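# Pull the cabinet's bottom drawer open and release it

## Task

Slide the lowest drawer of the cabinet out to 90% or more of its full travel so that it rests motionless there. Then open the gripper and back the arm away. An opening that stays only because the robot is still holding or pushing the drawer does not count.

## Robot and tools

ROBOT. There are two 7-joint xArm7 arms, left_arm and right_arm, each with a parallel two-finger gripper. The base roots sit at left_arm (-0.053, +0.290, 0) m, quat_wxyz (+0.996, 0, 0, -0.086), and right_arm (+0.042, -0.274, 0) m, quat_wxyz (+1.000, 0, 0, +0.023).

FRAME. All printed positions use one scene frame. The origin is on the tabletop midway between the arms, +z is up, +x points out across the table, and left_arm is on the +y side. The words left and right are arm names, not sides of a camera picture. Printed hand positions can be off, more so when the arm is stretched far.

JOINT ORDER, the same for every row and every per-joint list: waist (joint1) -6.283..6.283, shoulder (joint2) -2.059..2.094, upper arm roll (joint3) -6.283..6.283, elbow (joint4) -0.192..3.927, forearm roll (joint5) -6.283..6.283, wrist pitch (joint6) -1.693..3.142, wrist roll (joint7) -6.283..6.283, all in rad. Real ends may differ by up to 0.010 rad.

ROW FORMAT. One row has 16 plain numbers, each in [-1, 1]: left_arm's 7 joint values then its opening, then right_arm's 7 joint values then its opening. Both arms always appear, even when one stays still. Joint values are offsets, scaled so 1.0 equals 2.036 rad. Opening is absolute: +1 fully open, -1 closed.

execute_actions(actions). actions is a list of actions. Each action is a list of up to 15 rows, and each row lasts one control step of 1/30 s. If there are fewer than 15 rows, the last one is repeated, so every action spans 0.5 s. In every row, the joint offsets count from the angles the arm had when that action began, not from the previous row. For the first action in a call, that means the angles in the latest reported state. An action that pushes any joint more than 0.010 rad outward beyond its range is refused for both arms. If an action is malformed, or the first action fails that range check, nothing in the call runs. A joint aimed past its real end is stopped at that end, and the result may then say "joint sent to its limit". If that line is missing, it does not prove there is room left. An empty list only returns the current state and images.

move(target, speed, blocking). target is a single 16-number row. Its joint offsets count from the "Joint positions" in the latest result that showed them, not from wherever the arm is when the move begins. The opening values are absolute and are applied at the start. speed is in rad/s, from 0.01 to 2 (default 0.5), and sets the peak rate of whichever joint has the longest way to go. All joints of both arms progress in step, so the gripper traces a curve. A move lasts between 0.5 and 10 s and stops short if it needs longer. Moves do not avoid obstacles or the other arm, and joints trail the planned path. With blocking=false you get a result after 0.5 s while motion continues. Until a result shows the move has ended, use wait or stop; other motion calls are refused. The result adds a "move:" line. It gives the ending (done, off_target, moving, held or fault), then limits=held or limits=none, then each arm's joint farthest from its target. An arm stopped by contact tends to keep pressing. A faster move, or a target set deeper past the contact, presses harder.

wait(seconds): 0 to 10; arms keep their last command, and the wait returns early if a running move finishes. stop(): brakes a running move; the fingers keep going. zoom_image(camera, region): camera is one of cam_head_left, cam_head_right, cam_left_wrist, cam_right_wrist (all 504x504). region is [x0, y0, x1, y1] in pixels from the top-left corner, no larger than 504 by 504. read_manual(section): only "licences". finished_scene(scene): ends the given scene after the last command has been held, and cannot be undone.

RESULT LINES. The state line has one part per arm: end_effector_position (m), end_effector_quat_wxyz, and linear and angular velocities (m/s, rad/s). Joint positions and Joint velocities list the 7 joints (rad, rad/s), then the finger-pad gap (m; 0.084 means fully open). "Joint targets" shows the angles the joints are currently driven toward. grip_measured is the measured opening on the same -1..1 scale you command. "joint command not followed" means a clearance check changed or blocked some joint targets. MOTOR HOT appears from 65 °C. OVER-TEMPERATURE FAULT means the arm was braked at 80 °C until it cooled.

GRIPPER. The fingers point along the gripper's +z axis and close along its y axis. end_effector_position is the point between the pads when they are shut, roughly 2 cm short of the tips. Closing pushes the tips about 10 mm further along +z. To hold something, command an opening well below grip_measured; a larger gap squeezes harder, up to about 24 N per pad.

MOTION LIMITS. Joint targets move at no more than 3.14 rad/s and take 0.16 s to reach that rate. Each step keeps a target within 0.623 rad of the measured angle. Targets that would move the gripper more than 70 mm from where it is are scaled back. Large changes therefore need several actions. A motion left unfinished at the end of an action should be commanded again. The simulation keeps running while you compose a reply, and the robot holds its last command during that time.

AVOID. Do not let the arms strike or press on each other. Do not knock or place anything off the table. Avoid slamming the drawer, hard impacts, fast closes and excessive pushing. A torque fault occurs if contact torque reaches a load limit: waist 47.5, shoulder 47.5, upper arm roll 28.5, elbow 28.5, forearm roll 28.5, wrist pitch 19, wrist roll 19 (N m), counting any held weight. The arm then backs off, sits still for 10 s and drops the rest of the call. Brief outside tugs on a held part may occur. Before finishing, open the fingers, withdraw from the handle and check that the drawer stays out and is not moving.

Each tool is called after "Emit:" by a JSON object that holds its "op" and its "data", one argument or row to a line.

## Session

Emit:
{"op": "execute_actions", "data": {
  "actions": []
}}

Scene clock: 0.00 s.
left_arm: end_effector_position=(+0.1680, +0.1412, +0.1760) grip_measured=+1.00 end_effector_quat_wxyz=(-0.173, +0.790, -0.504, -0.304) end_effector_velocity=(+0.000, +0.000, +0.000) end_effector_angular_velocity=(+0.000, +0.000, -0.001) | right_arm: end_effector_position=(+0.6423, -0.4010, +0.2999) grip_measured=+1.00 end_effector_quat_wxyz=(-0.085, +0.939, -0.113, +0.314) end_effector_velocity=(-0.000, -0.000, +0.000) end_effector_angular_velocity=(-0.000, -0.001, -0.000)
Joint names: [waist, shoulder, upper arm roll, elbow, forearm roll, wrist pitch, wrist roll]
Joint positions: left_arm=[-0.519 -0.039 -0.088  0.876  0.196  1.605  0.294  0.084] | right_arm=[-0.263  0.064 -0.038  1.15   0.509  0.519 -0.387  0.084]
Joint velocities: left_arm=[-0.     0.     0.001  0.     0.001  0.     0.001  0.   ] | right_arm=[ 0.    -0.001 -0.    -0.    -0.    -0.    -0.     0.   ]
Joint targets: left_arm=[-0.519 -0.039 -0.088 0.876 0.196 1.605 0.294] | right_arm=[-0.263 0.064 -0.038 1.150 0.509 0.519 -0.387]

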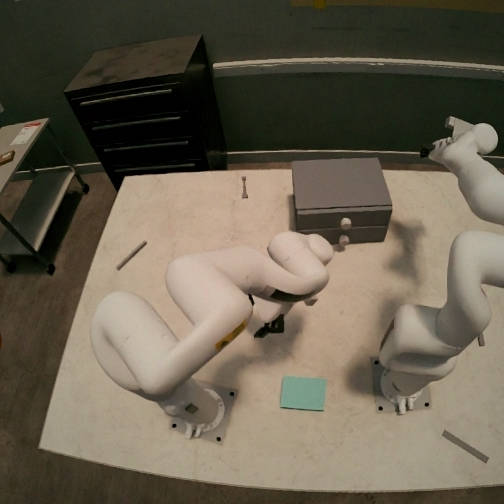

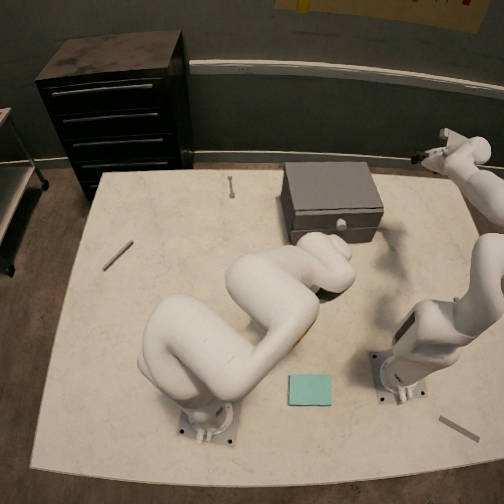

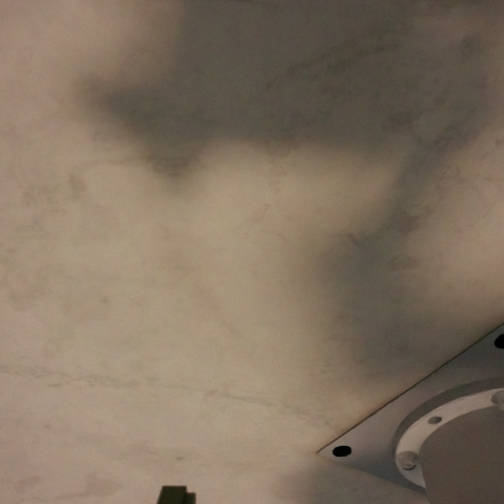

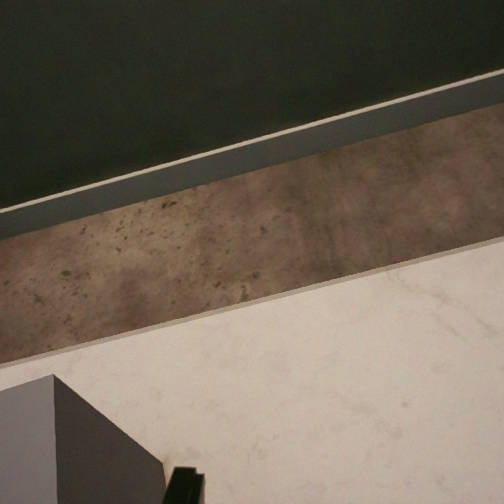

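Emit:
{"op": "zoom_image", "data": {
  "camera": "cam_head_left",
  "region": [270, 140, 410, 260]
}}

Emit:
{"op": "zoom_image", "data": {
  "camera": "cam_head_right",
  "region": [260, 140, 400, 260]
}}

Region (270, 140, 410, 260) of cam_head_left's 504x504 image, scaled by 3.600, with more detail than that image has; it fills the top 432 rows of this view, and the rest is white.

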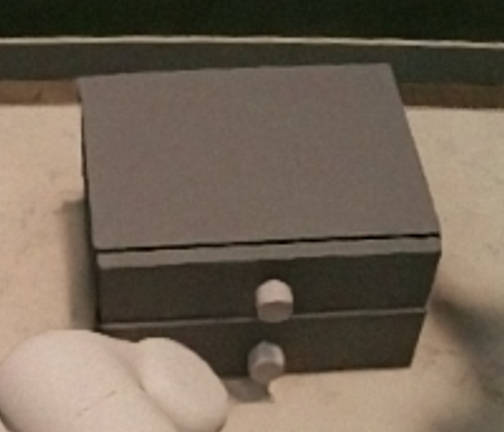

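Region (260, 140, 400, 260) of cam_head_right's 504x504 image, scaled by 3.600, with more detail than that image has; it fills the top 432 rows of this view, and the rest is white.

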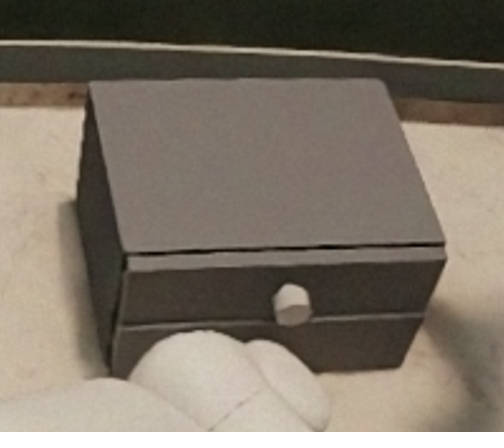

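Emit:
{"op": "move", "data": {
  "target": [0.019,-0.0634,0.0432,-0.2613,-0.0963,-0.9656,-0.1444,1,0,0,0,0,0,0,0,1],
  "speed": 1.2
}}

Scene clock: 35.23 s.
left_arm: end_effector_position=(+0.3282, -0.0019, +0.2008) grip_measured=+1.00 end_effector_quat_wxyz=(+0.136, +0.858, -0.291, +0.400) end_effector_velocity=(-0.000, +0.001, +0.000) end_effector_angular_velocity=(-0.001, -0.000, +0.001) | right_arm: end_effector_position=(+0.6423, -0.4010, +0.2999) grip_measured=+1.00 end_effector_quat_wxyz=(-0.085, +0.939, -0.113, +0.314) end_effector_velocity=(-0.000, +0.000, -0.000) end_effector_angular_velocity=(+0.000, +0.001, +0.000)
Joint names: [waist, shoulder, upper arm roll, elbow, forearm roll, wrist pitch, wrist roll]
Joint positions: left_arm=[-0.48  -0.168  0.     0.344 -0.    -0.361  0.     0.084] | right_arm=[-0.263  0.064 -0.038  1.15   0.509  0.519 -0.387  0.084]
Joint velocities: left_arm=[ 0.    -0.001  0.    -0.001 -0.001 -0.001  0.    -0.   ] | right_arm=[ 0.    -0.    -0.    -0.001  0.    -0.    -0.     0.   ]
Joint targets: left_arm=[-0.480 -0.168 0.000 0.344 -0.000 -0.361 0.000] | right_arm=[-0.263 0.064 -0.038 1.150 0.509 0.519 -0.387]
move: done; limits=none; left_arm: farthest joint: the waist, 0.000 radians from its target (0.038 radians at the start); right_arm: farthest joint: the waist, 0.000 radians from its target (0.000 radians at the start)

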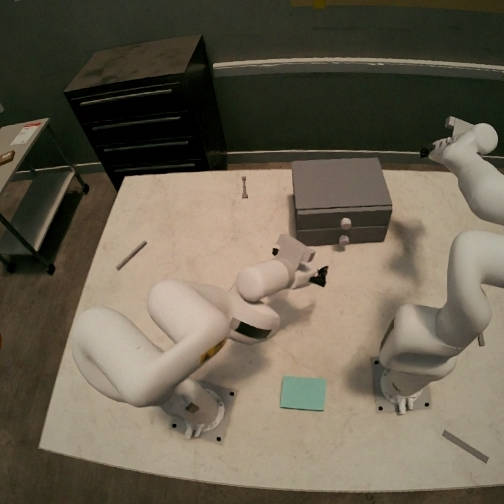

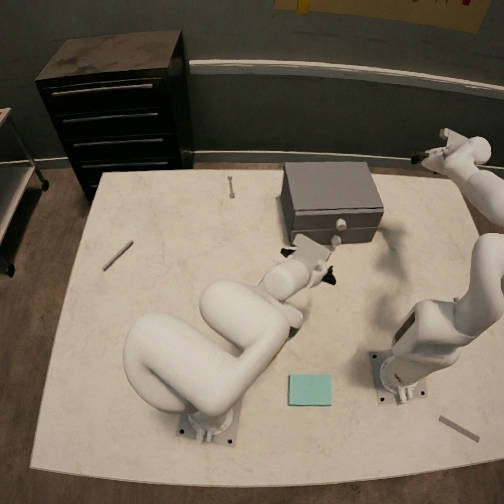

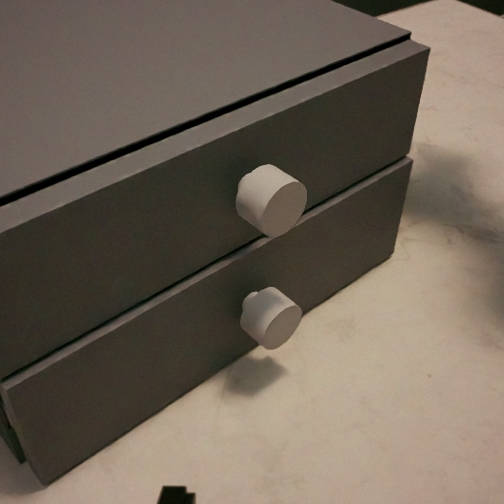

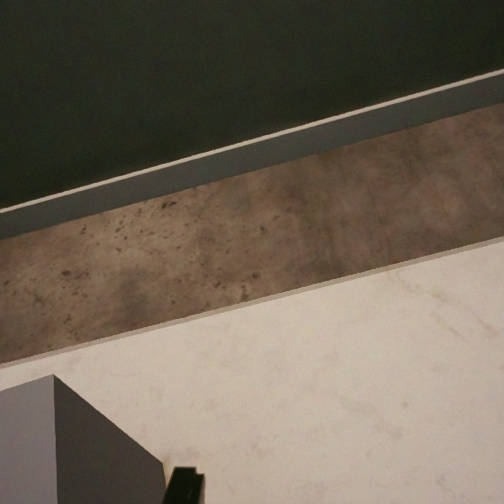

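Emit:
{"op": "zoom_image", "data": {
  "camera": "cam_left_wrist",
  "region": [200, 130, 452, 382]
}}

Emit:
{"op": "zoom_image", "data": {
  "camera": "cam_left_wrist",
  "region": [0, 336, 168, 504]
}}

Region (200, 130, 452, 382) of cam_left_wrist's 504x504 image, scaled by 2.000, with more detail than that image has.

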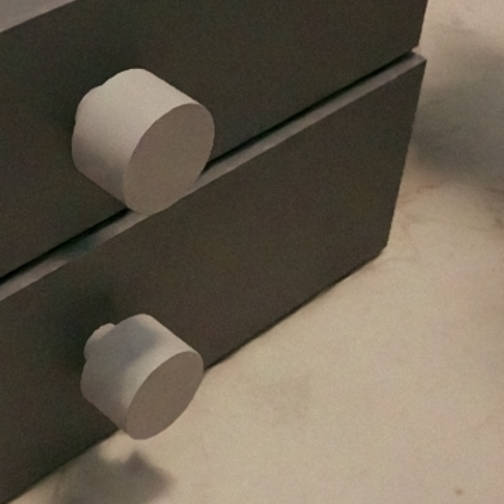

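Region (0, 336, 168, 504) of cam_left_wrist's 504x504 image, scaled by 3.000, with more detail than that image has.

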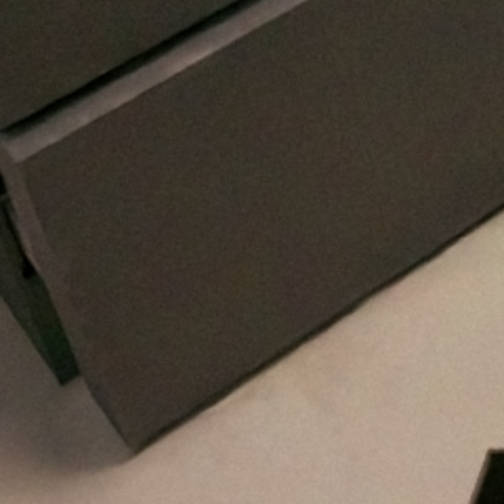

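Emit:
{"op": "move", "data": {
  "target": [-0.2014,0.5171,0,0.4289,-0.5211,-0.2427,-0.0773,0.5,0,0,0,0,0,0,0,1],
  "speed": 0.8
}}

Scene clock: 107.07 s.
left_arm: end_effector_position=(+0.4176, -0.1248, +0.0506) grip_measured=+0.49 end_effector_quat_wxyz=(+0.170, +0.856, +0.127, +0.471) end_effector_velocity=(-0.005, -0.002, -0.006) end_effector_angular_velocity=(+0.003, +0.010, -0.005) | right_arm: end_effector_position=(+0.6423, -0.4010, +0.2999) grip_measured=+1.00 end_effector_quat_wxyz=(-0.085, +0.939, -0.113, +0.314) end_effector_velocity=(-0.000, -0.000, -0.001) end_effector_angular_velocity=(+0.000, +0.001, -0.000)
Joint names: [waist, shoulder, upper arm roll, elbow, forearm roll, wrist pitch, wrist roll]
Joint positions: left_arm=[-0.89   0.884  0.     1.217 -1.061 -0.855 -0.157  0.065] | right_arm=[-0.263  0.064 -0.038  1.15   0.509  0.519 -0.387  0.084]
Joint velocities: left_arm=[-0.004  0.007 -0.006 -0.002 -0.002  0.001 -0.002  0.   ] | right_arm=[-0.001  0.001  0.    -0.    -0.     0.     0.    -0.   ]
Joint targets: left_arm=[-0.890 0.885 0.000 1.217 -1.061 -0.855 -0.157] | right_arm=[-0.263 0.064 -0.038 1.150 0.509 0.519 -0.387]
move: done; limits=none; left_arm: farthest joint: the shoulder, 0.001 radians from its target (1.053 radians at the start); right_arm: farthest joint: the waist, 0.000 radians from its target (0.000 radians at the start)

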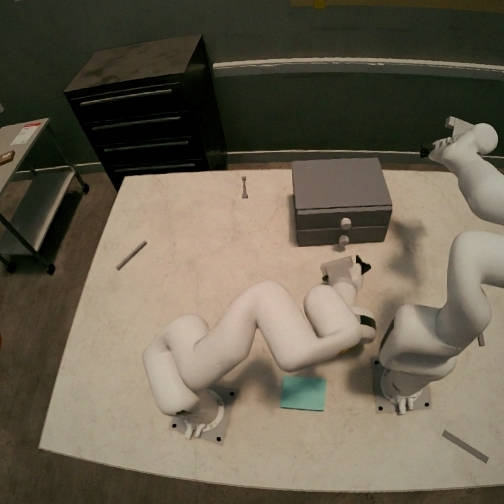

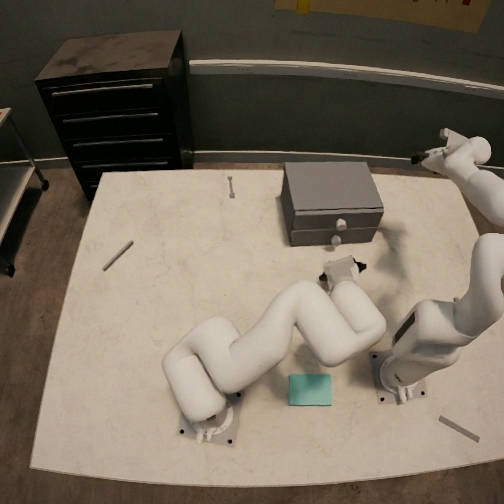

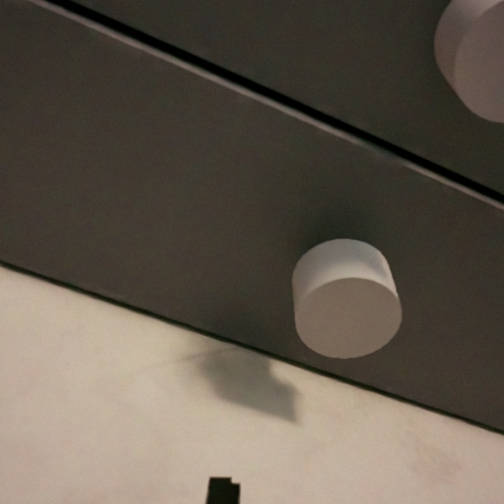

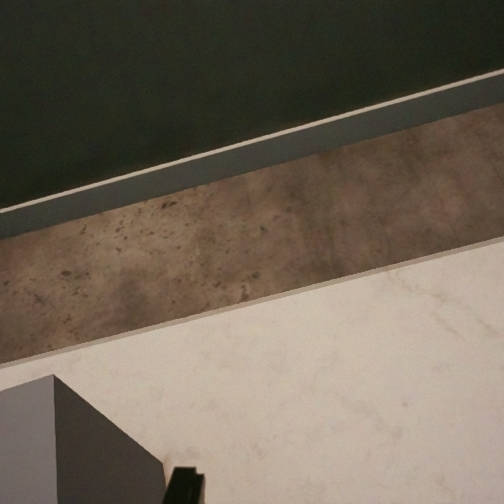

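Emit:
{"op": "zoom_image", "data": {
  "camera": "cam_left_wrist",
  "region": [220, 130, 472, 382]
}}

Emit:
{"op": "zoom_image", "data": {
  "camera": "cam_head_left",
  "region": [300, 200, 440, 420]
}}

Region (220, 130, 472, 382) of cam_left_wrist's 504x504 image, scaled by 2.000, with more detail than that image has.

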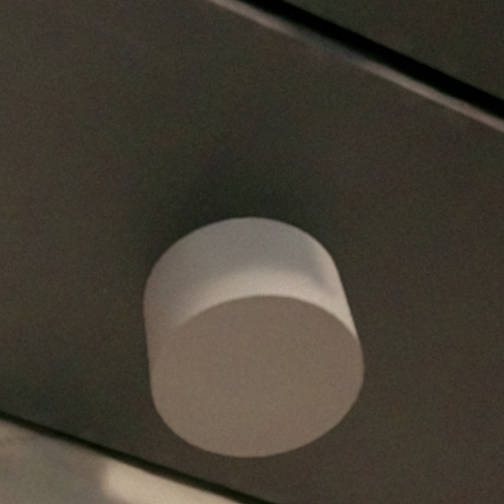

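Region (300, 200, 440, 420) of cam_head_left's 504x504 image, scaled by 2.291, with more detail than that image has; it fills the left 321 columns of this view, and the rest is white.

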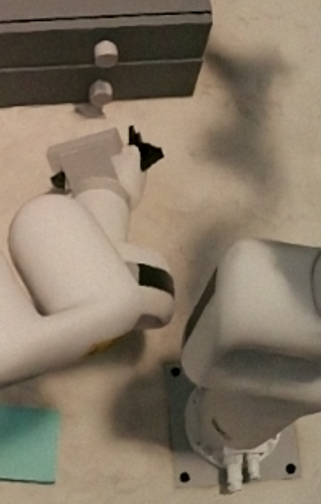

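Emit:
{"op": "move", "data": {
  "target": [0.0488,0.0266,0,0.0657,0.0215,0.0351,0.0345,0.5,0,0,0,0,0,0,0,1],
  "speed": 0.25
}}

Scene clock: 147.30 s.
left_arm: end_effector_position=(+0.4722, -0.1215, +0.0502) grip_measured=+0.49 end_effector_quat_wxyz=(+0.169, +0.857, +0.127, +0.471) end_effector_velocity=(+0.005, +0.005, +0.002) end_effector_angular_velocity=(+0.004, -0.006, +0.007) | right_arm: end_effector_position=(+0.6423, -0.4010, +0.2999) grip_measured=+1.00 end_effector_quat_wxyz=(-0.085, +0.939, -0.113, +0.314) end_effector_velocity=(-0.000, +0.000, -0.001) end_effector_angular_velocity=(+0.001, +0.002, +0.000)
Joint names: [waist, shoulder, upper arm roll, elbow, forearm roll, wrist pitch, wrist roll]
Joint positions: left_arm=[-0.791  0.938  0.     1.351 -1.017 -0.784 -0.087  0.065] | right_arm=[-0.263  0.064 -0.038  1.15   0.509  0.519 -0.387  0.084]
Joint velocities: left_arm=[ 0.004 -0.     0.007  0.001  0.    -0.     0.002 -0.   ] | right_arm=[ 0.     0.001  0.    -0.001  0.     0.     0.    -0.   ]
Joint targets: left_arm=[-0.790 0.938 0.000 1.351 -1.017 -0.783 -0.087] | right_arm=[-0.263 0.064 -0.038 1.150 0.509 0.519 -0.387]
move: done; limits=none; left_arm: farthest joint: the waist, 0.000 radians from its target (0.099 radians at the start); right_arm: farthest joint: the waist, 0.000 radians from its target (0.000 radians at the start)

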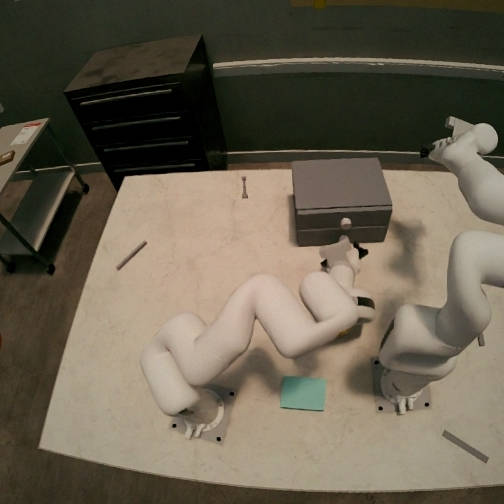

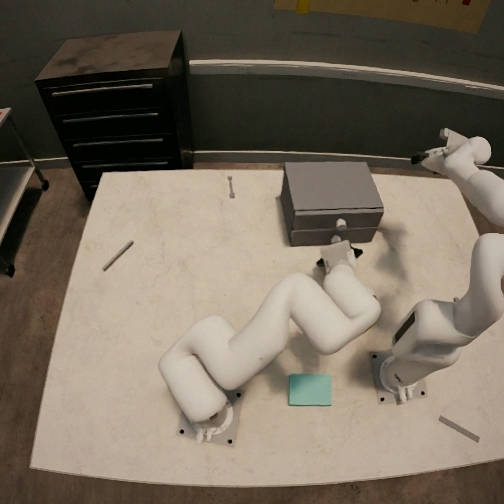

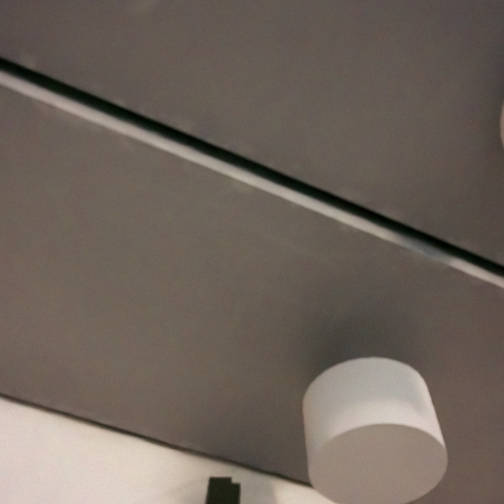

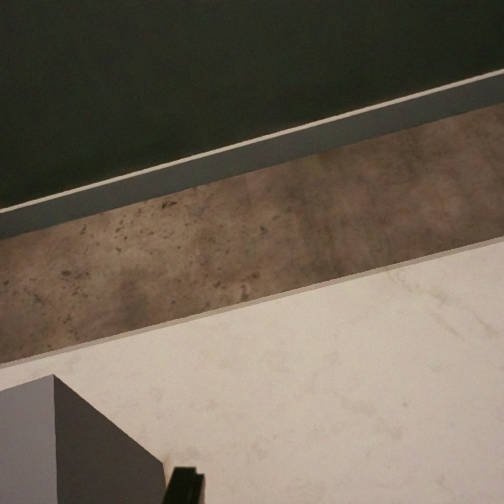

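Emit:
{"op": "move", "data": {
  "target": [0.0215,0.0157,0,0.0383,0.0048,0.0198,0.0206,0.5,0,0,0,0,0,0,0,1],
  "speed": 0.15
}}

Emit:
{"op": "execute_actions", "data": {
  "actions": [
    [[0,0,0,0,0,0,0,0.3,0,0,0,0,0,0,0,1],[0,0,0,0,0,0,0,0.2,0,0,0,0,0,0,0,1],[0,0,0,0,0,0,0,0.1,0,0,0,0,0,0,0,1],[0,0,0,0,0,0,0,0.0,0,0,0,0,0,0,0,1],[0,0,0,0,0,0,0,-0.08,0,0,0,0,0,0,0,1],[0,0,0,0,0,0,0,-0.15,0,0,0,0,0,0,0,1],[0,0,0,0,0,0,0,-0.2,0,0,0,0,0,0,0,1],[0,0,0,0,0,0,0,-0.25,0,0,0,0,0,0,0,1],[0,0,0,0,0,0,0,-0.3,0,0,0,0,0,0,0,1],[0,0,0,0,0,0,0,-0.35,0,0,0,0,0,0,0,1],[0,0,0,0,0,0,0,-0.4,0,0,0,0,0,0,0,1],[0,0,0,0,0,0,0,-0.5,0,0,0,0,0,0,0,1],[0,0,0,0,0,0,0,-0.6,0,0,0,0,0,0,0,1],[0,0,0,0,0,0,0,-0.7,0,0,0,0,0,0,0,1],[0,0,0,0,0,0,0,-0.8,0,0,0,0,0,0,0,1]]
  ]
}}

Scene clock: 156.33 s.
left_arm: end_effector_position=(+0.4988, -0.1201, +0.0502) grip_measured=+0.49 end_effector_quat_wxyz=(+0.169, +0.857, +0.127, +0.470) end_effector_velocity=(-0.000, -0.001, +0.000) end_effector_angular_velocity=(+0.002, -0.001, -0.004) | right_arm: end_effector_position=(+0.6423, -0.4010, +0.2999) grip_measured=+1.00 end_effector_quat_wxyz=(-0.085, +0.939, -0.113, +0.314) end_effector_velocity=(+0.000, +0.000, +0.001) end_effector_angular_velocity=(-0.001, -0.002, +0.000)
Joint names: [waist, shoulder, upper arm roll, elbow, forearm roll, wrist pitch, wrist roll]
Joint positions: left_arm=[-0.747  0.97  -0.     1.429 -1.007 -0.743 -0.045  0.065] | right_arm=[-0.263  0.064 -0.038  1.15   0.509  0.519 -0.387  0.084]
Joint velocities: left_arm=[-0.001  0.001 -0.     0.001  0.001 -0.     0.003 -0.   ] | right_arm=[ 0.    -0.001  0.     0.001  0.    -0.     0.    -0.   ]
Joint targets: left_arm=[-0.747 0.970 0.000 1.429 -1.007 -0.743 -0.045] | right_arm=[-0.263 0.064 -0.038 1.150 0.509 0.519 -0.387]
move: done; limits=none; left_arm: farthest joint: the waist, 0.000 radians from its target (0.043 radians at the start); right_arm: farthest joint: the waist, 0.000 radians from its target (0.000 radians at the start)

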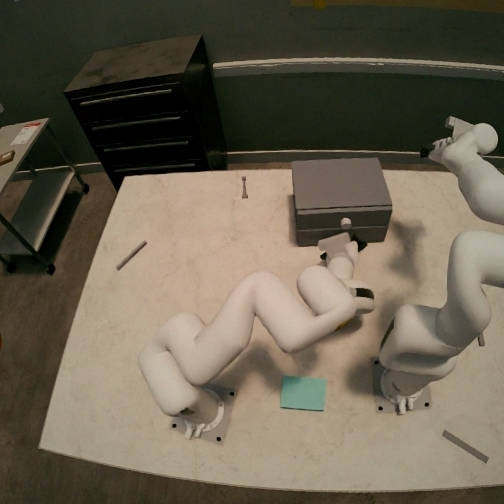

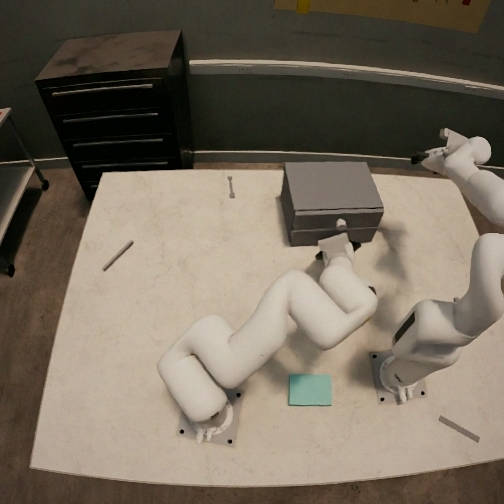

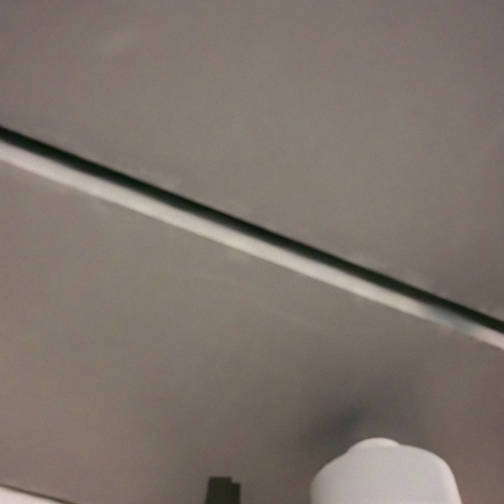

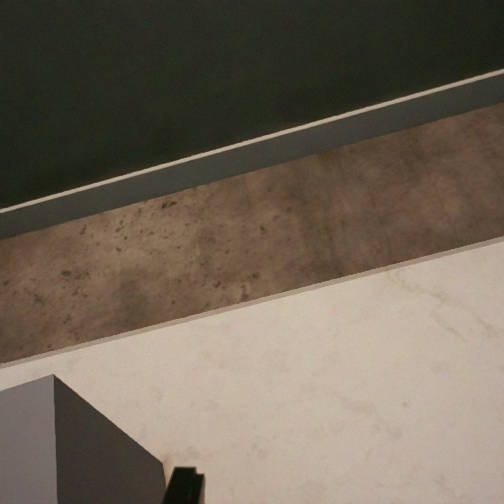

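Scene clock: 156.83 s.
left_arm: end_effector_position=(+0.4989, -0.1194, +0.0498) grip_measured=-0.29 end_effector_quat_wxyz=(+0.169, +0.857, +0.127, +0.470) end_effector_velocity=(+0.000, +0.000, -0.000) end_effector_angular_velocity=(-0.000, +0.000, +0.001) | right_arm: end_effector_position=(+0.6423, -0.4010, +0.2999) grip_measured=+1.00 end_effector_quat_wxyz=(-0.085, +0.939, -0.113, +0.314) end_effector_velocity=(-0.000, -0.000, +0.000) end_effector_angular_velocity=(-0.000, -0.000, -0.000)
Joint names: [waist, shoulder, upper arm roll, elbow, forearm roll, wrist pitch, wrist roll]
Joint positions: left_arm=[-0.747  0.97  -0.     1.428 -1.008 -0.743 -0.045  0.032] | right_arm=[-0.263  0.064 -0.038  1.15   0.509  0.519 -0.387  0.084]
Joint velocities: left_arm=[ 0.001  0.001 -0.     0.001 -0.     0.     0.    -0.   ] | right_arm=[ 0.    -0.001 -0.    -0.    -0.    -0.     0.     0.   ]
Joint targets: left_arm=[-0.747 0.970 -0.000 1.429 -1.007 -0.743 -0.045] | right_arm=[-0.263 0.064 -0.038 1.150 0.509 0.519 -0.387]

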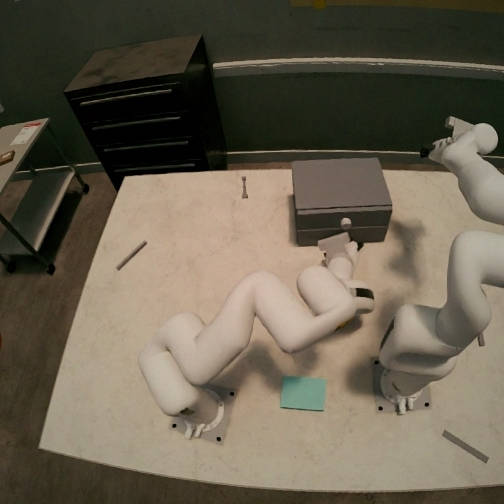

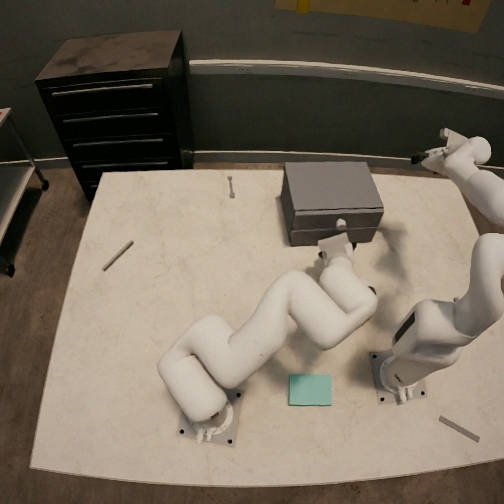

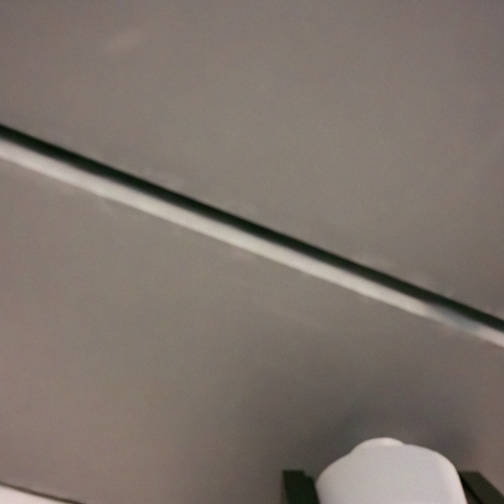

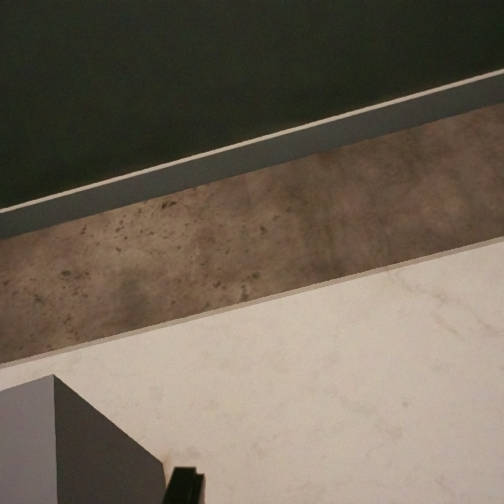

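Emit:
{"op": "move", "data": {
  "target": [-0.0336,-0.0234,0,-0.0574,-0.0090,-0.0298,-0.0307,-1,0,0,0,0,0,0,0,1],
  "speed": 0.15
}}

Scene clock: 161.03 s.
left_arm: end_effector_position=(+0.4571, -0.1227, +0.0497) grip_measured=-0.29 end_effector_quat_wxyz=(+0.169, +0.857, +0.127, +0.470) end_effector_velocity=(+0.001, +0.001, +0.000) end_effector_angular_velocity=(+0.002, -0.002, +0.001) | right_arm: end_effector_position=(+0.6423, -0.4010, +0.2999) grip_measured=+1.00 end_effector_quat_wxyz=(-0.085, +0.939, -0.113, +0.314) end_effector_velocity=(-0.000, -0.000, -0.000) end_effector_angular_velocity=(-0.000, +0.000, -0.000)
Joint names: [waist, shoulder, upper arm roll, elbow, forearm roll, wrist pitch, wrist roll]
Joint positions: left_arm=[-0.816  0.922 -0.001  1.312 -1.026 -0.804 -0.107  0.032] | right_arm=[-0.263  0.064 -0.038  1.15   0.509  0.519 -0.387  0.084]
Joint velocities: left_arm=[ 0.    -0.     0.002 -0.    -0.    -0.     0.001  0.   ] | right_arm=[-0.    -0.     0.    -0.001 -0.    -0.    -0.     0.   ]
Joint targets: left_arm=[-0.815 0.922 -0.000 1.311 -1.026 -0.804 -0.107] | right_arm=[-0.263 0.064 -0.038 1.150 0.509 0.519 -0.387]
move: done; limits=none; left_arm: farthest joint: the waist, 0.001 radians from its target (0.068 radians at the start); right_arm: farthest joint: the waist, 0.000 radians from its target (0.000 radians at the start)

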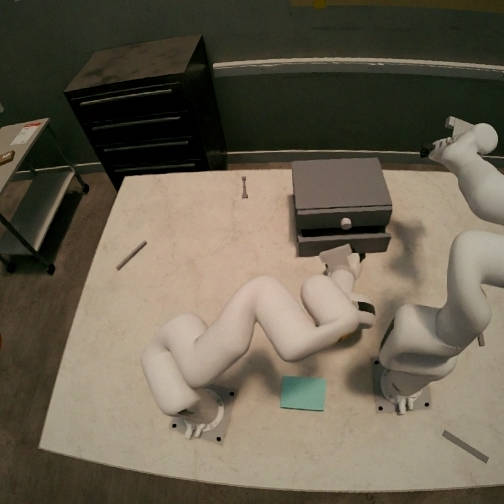

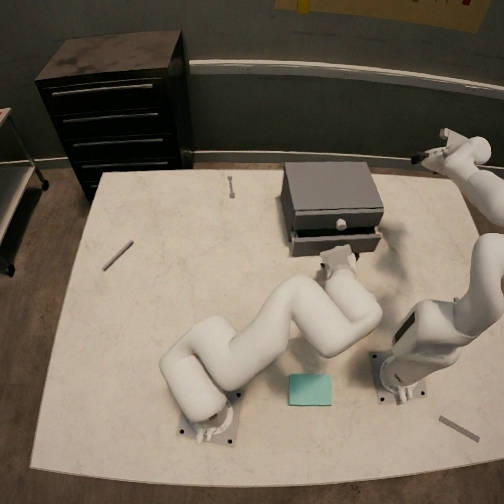

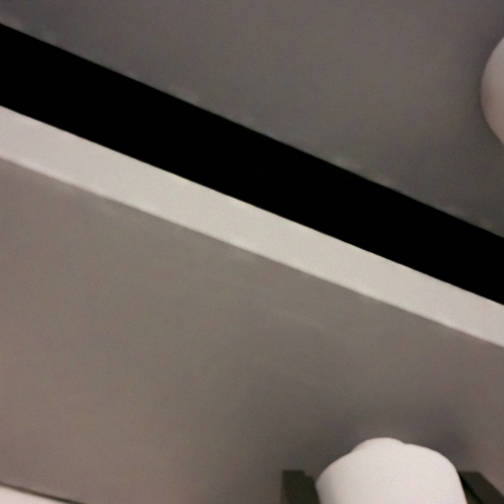

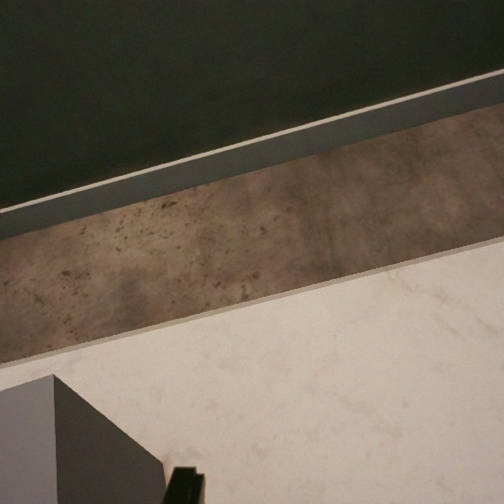

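Emit:
{"op": "move", "data": {
  "target": [-0.0502,-0.0234,0,-0.0585,-0.0250,-0.0329,-0.0315,-1,0,0,0,0,0,0,0,1],
  "speed": 0.22
}}

Scene clock: 173.03 s.
left_arm: end_effector_position=(+0.4031, -0.1269, +0.0496) grip_measured=-0.29 end_effector_quat_wxyz=(+0.170, +0.857, +0.126, +0.470) end_effector_velocity=(+0.000, +0.000, +0.000) end_effector_angular_velocity=(-0.001, -0.000, +0.001) | right_arm: end_effector_position=(+0.6423, -0.4010, +0.2999) grip_measured=+1.00 end_effector_quat_wxyz=(-0.085, +0.939, -0.113, +0.314) end_effector_velocity=(-0.000, +0.000, -0.000) end_effector_angular_velocity=(+0.000, +0.001, +0.001)
Joint names: [waist, shoulder, upper arm roll, elbow, forearm roll, wrist pitch, wrist roll]
Joint positions: left_arm=[-0.918  0.875 -0.001  1.192 -1.077 -0.87  -0.172  0.032] | right_arm=[-0.263  0.064 -0.038  1.15   0.509  0.519 -0.387  0.084]
Joint velocities: left_arm=[-0.001 -0.     0.001  0.    -0.001  0.    -0.001 -0.   ] | right_arm=[ 0.    -0.     0.    -0.    -0.     0.001 -0.     0.   ]
Joint targets: left_arm=[-0.918 0.875 -0.001 1.192 -1.077 -0.871 -0.172] | right_arm=[-0.263 0.064 -0.038 1.150 0.509 0.519 -0.387]
move: done; limits=none; left_arm: farthest joint: the waist, 0.001 radians from its target (0.103 radians at the start); right_arm: farthest joint: the waist, 0.000 radians from its target (0.000 radians at the start)

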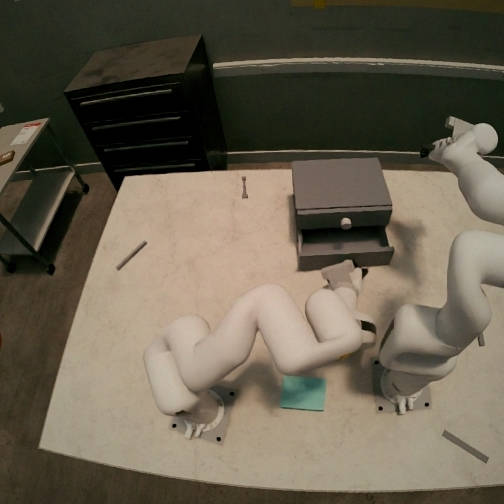

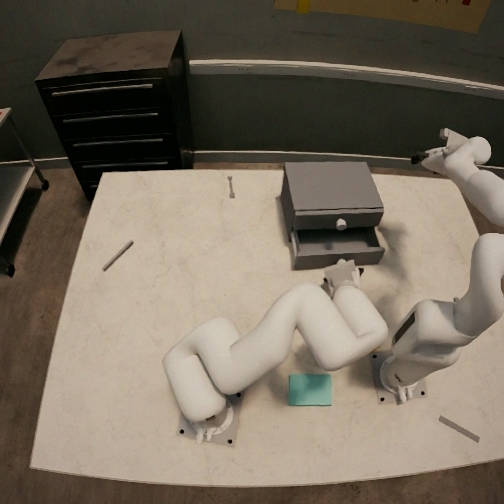

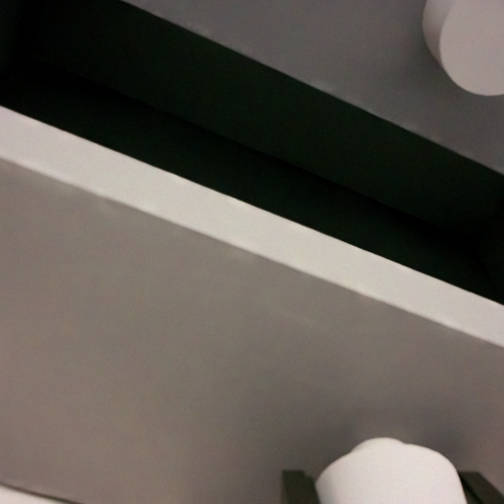

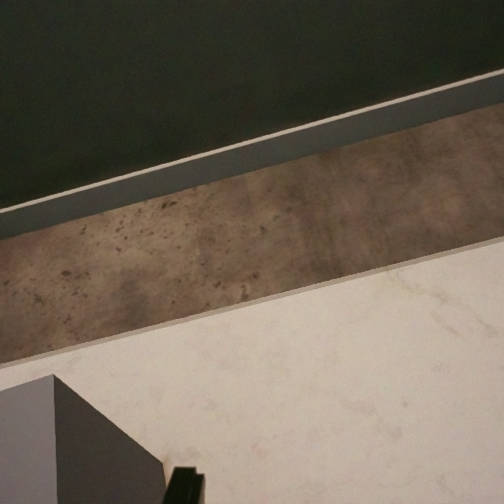

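Emit:
{"op": "move", "data": {
  "target": [-0.0370,-0.0116,0,-0.0300,-0.0249,-0.0182,-0.0158,-1,0,0,0,0,0,0,0,1],
  "speed": 0.13
}}

Scene clock: 178.23 s.
left_arm: end_effector_position=(+0.3670, -0.1303, +0.0500) grip_measured=-0.29 end_effector_quat_wxyz=(+0.171, +0.857, +0.126, +0.470) end_effector_velocity=(-0.000, +0.000, -0.001) end_effector_angular_velocity=(+0.002, -0.000, -0.001) | right_arm: end_effector_position=(+0.6423, -0.4010, +0.2999) grip_measured=+1.00 end_effector_quat_wxyz=(-0.085, +0.939, -0.113, +0.314) end_effector_velocity=(-0.000, -0.000, +0.001) end_effector_angular_velocity=(-0.000, -0.001, +0.000)
Joint names: [waist, shoulder, upper arm roll, elbow, forearm roll, wrist pitch, wrist roll]
Joint positions: left_arm=[-0.993  0.852 -0.001  1.131 -1.127 -0.907 -0.204  0.032] | right_arm=[-0.263  0.064 -0.038  1.15   0.509  0.519 -0.387  0.084]
Joint velocities: left_arm=[-0.     0.001  0.    -0.     0.001 -0.     0.001  0.   ] | right_arm=[-0.    -0.001 -0.     0.     0.     0.001 -0.    -0.   ]
Joint targets: left_arm=[-0.993 0.852 -0.001 1.131 -1.128 -0.907 -0.204] | right_arm=[-0.263 0.064 -0.038 1.150 0.509 0.519 -0.387]
move: done; limits=none; left_arm: farthest joint: the wrist roll, 0.001 radians from its target (0.033 radians at the start); right_arm: farthest joint: the waist, 0.000 radians from its target (0.000 radians at the start)

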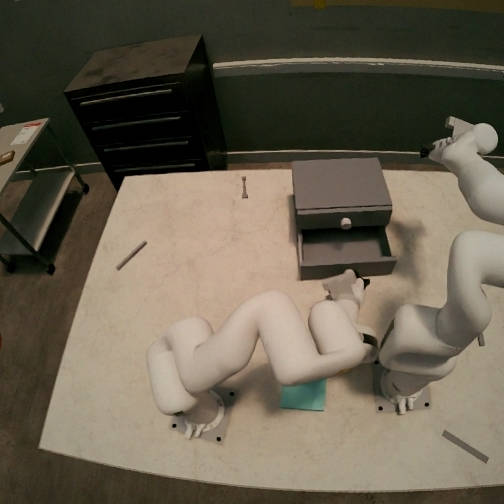

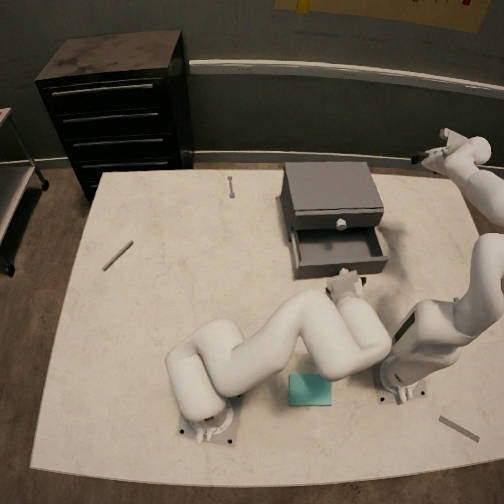

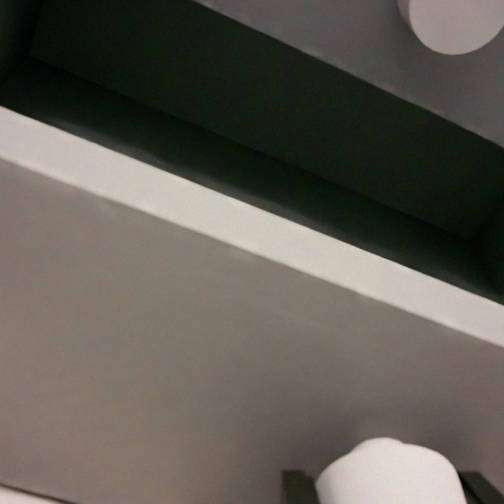

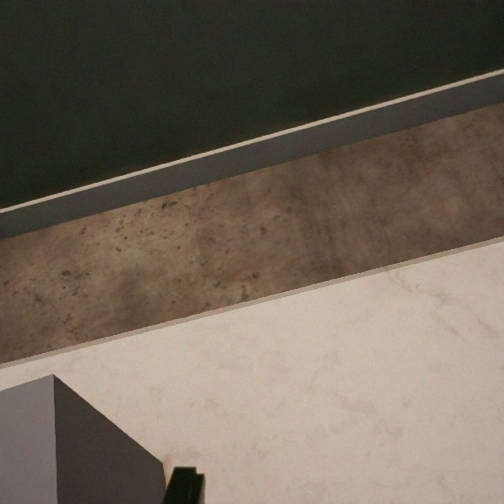

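Emit:
{"op": "move", "data": {
  "target": [-0.0195,-0.0048,0,-0.0127,-0.0150,-0.0080,-0.0063,-1,0,0,0,0,0,0,0,1],
  "speed": 0.08
}}

Scene clock: 181.77 s.
left_arm: end_effector_position=(+0.3490, -0.1314, +0.0499) grip_measured=-0.29 end_effector_quat_wxyz=(+0.171, +0.857, +0.126, +0.470) end_effector_velocity=(+0.001, +0.000, +0.001) end_effector_angular_velocity=(-0.002, -0.001, +0.002) | right_arm: end_effector_position=(+0.6423, -0.4010, +0.2999) grip_measured=+1.00 end_effector_quat_wxyz=(-0.085, +0.939, -0.113, +0.314) end_effector_velocity=(-0.000, +0.000, -0.000) end_effector_angular_velocity=(+0.000, +0.000, -0.000)
Joint names: [waist, shoulder, upper arm roll, elbow, forearm roll, wrist pitch, wrist roll]
Joint positions: left_arm=[-1.033  0.842 -0.001  1.105 -1.158 -0.923 -0.216  0.032] | right_arm=[-0.263  0.064 -0.038  1.15   0.509  0.519 -0.387  0.084]
Joint velocities: left_arm=[ 0.    -0.     0.001  0.    -0.    -0.    -0.002 -0.   ] | right_arm=[ 0.  0. -0. -0.  0. -0. -0. -0.]
Joint targets: left_arm=[-1.033 0.842 -0.001 1.105 -1.158 -0.923 -0.216] | right_arm=[-0.263 0.064 -0.038 1.150 0.509 0.519 -0.387]
move: done; limits=none; left_arm: farthest joint: the waist, 0.000 radians from its target (0.040 radians at the start); right_arm: farthest joint: the waist, 0.000 radians from its target (0.000 radians at the start)

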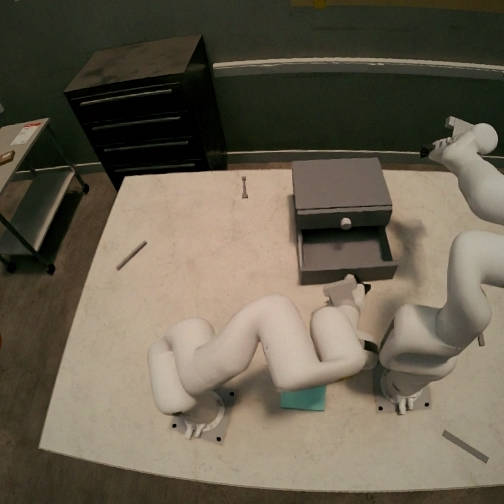

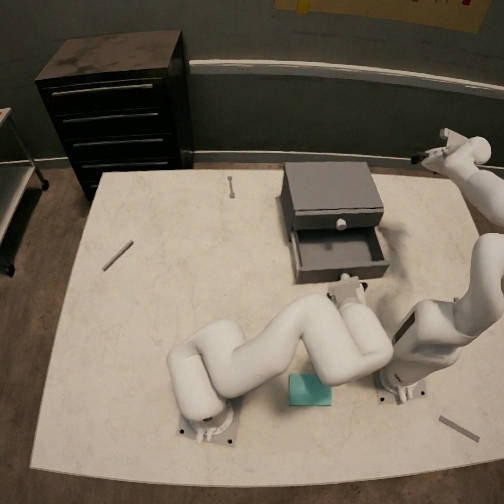

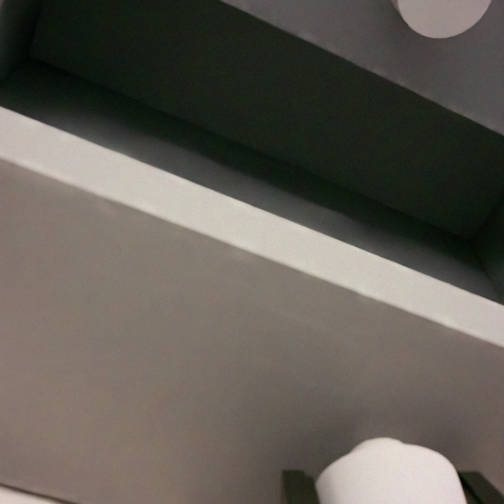

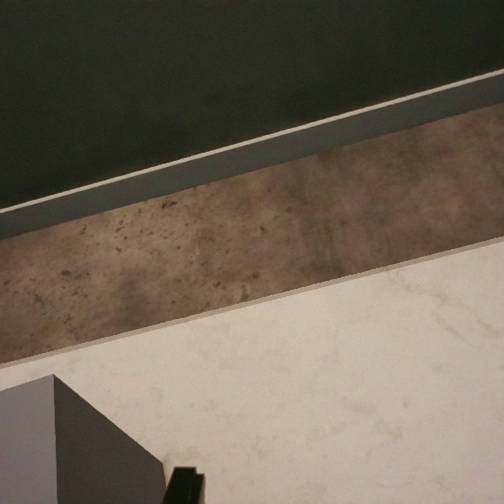

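Emit:
{"op": "move", "data": {
  "target": [-0.0151,-0.0029,0,-0.0079,-0.0123,-0.0055,-0.0041,-1,0,0,0,0,0,0,0,1],
  "speed": 0.08
}}

Scene clock: 184.87 s.
left_arm: end_effector_position=(+0.3355, -0.1325, +0.0499) grip_measured=-0.29 end_effector_quat_wxyz=(+0.171, +0.857, +0.126, +0.470) end_effector_velocity=(+0.000, +0.000, -0.000) end_effector_angular_velocity=(+0.001, +0.000, +0.001) | right_arm: end_effector_position=(+0.6423, -0.4010, +0.2999) grip_measured=+1.00 end_effector_quat_wxyz=(-0.085, +0.939, -0.113, +0.314) end_effector_velocity=(+0.000, +0.000, +0.000) end_effector_angular_velocity=(-0.000, -0.000, +0.000)
Joint names: [waist, shoulder, upper arm roll, elbow, forearm roll, wrist pitch, wrist roll]
Joint positions: left_arm=[-1.063  0.836 -0.002  1.089 -1.183 -0.934 -0.225  0.032] | right_arm=[-0.263  0.064 -0.038  1.15   0.509  0.519 -0.387  0.084]
Joint velocities: left_arm=[-0.     0.001  0.001  0.    -0.001  0.     0.001  0.   ] | right_arm=[ 0.  0.  0.  0.  0. -0. -0.  0.]
Joint targets: left_arm=[-1.063 0.836 -0.001 1.089 -1.183 -0.934 -0.225] | right_arm=[-0.263 0.064 -0.038 1.150 0.509 0.519 -0.387]
move: done; limits=none; left_arm: farthest joint: the upper arm roll, 0.001 radians from its target (0.000 radians at the start); right_arm: farthest joint: the waist, 0.000 radians from its target (0.000 radians at the start)

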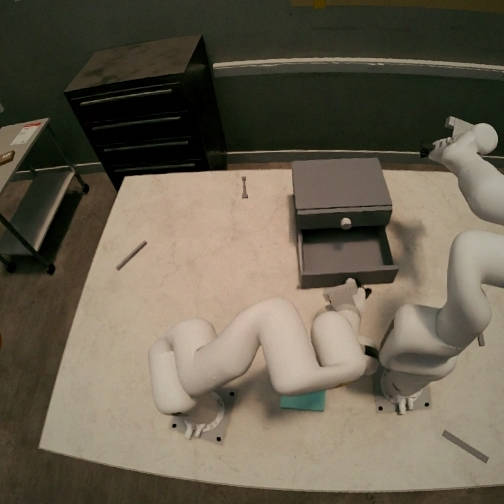

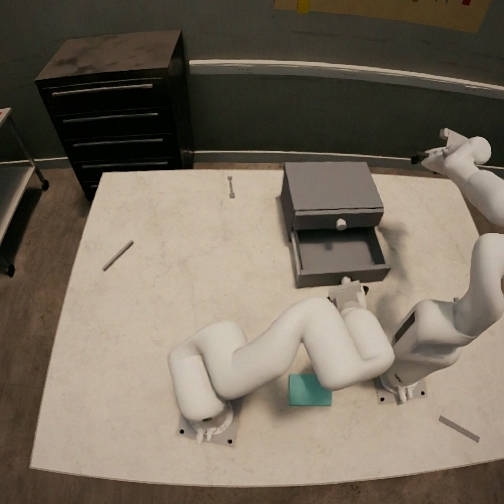

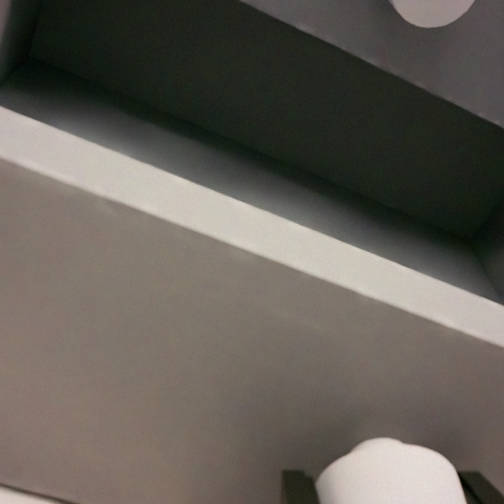

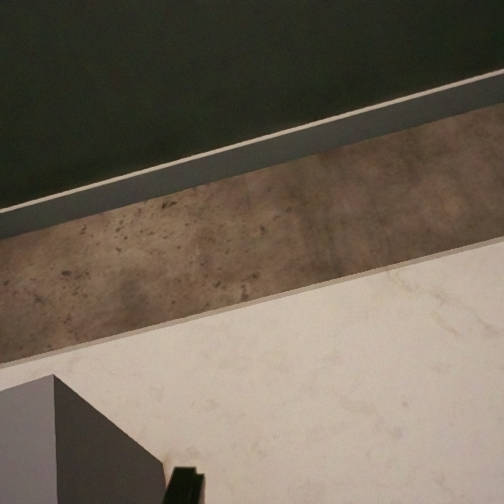

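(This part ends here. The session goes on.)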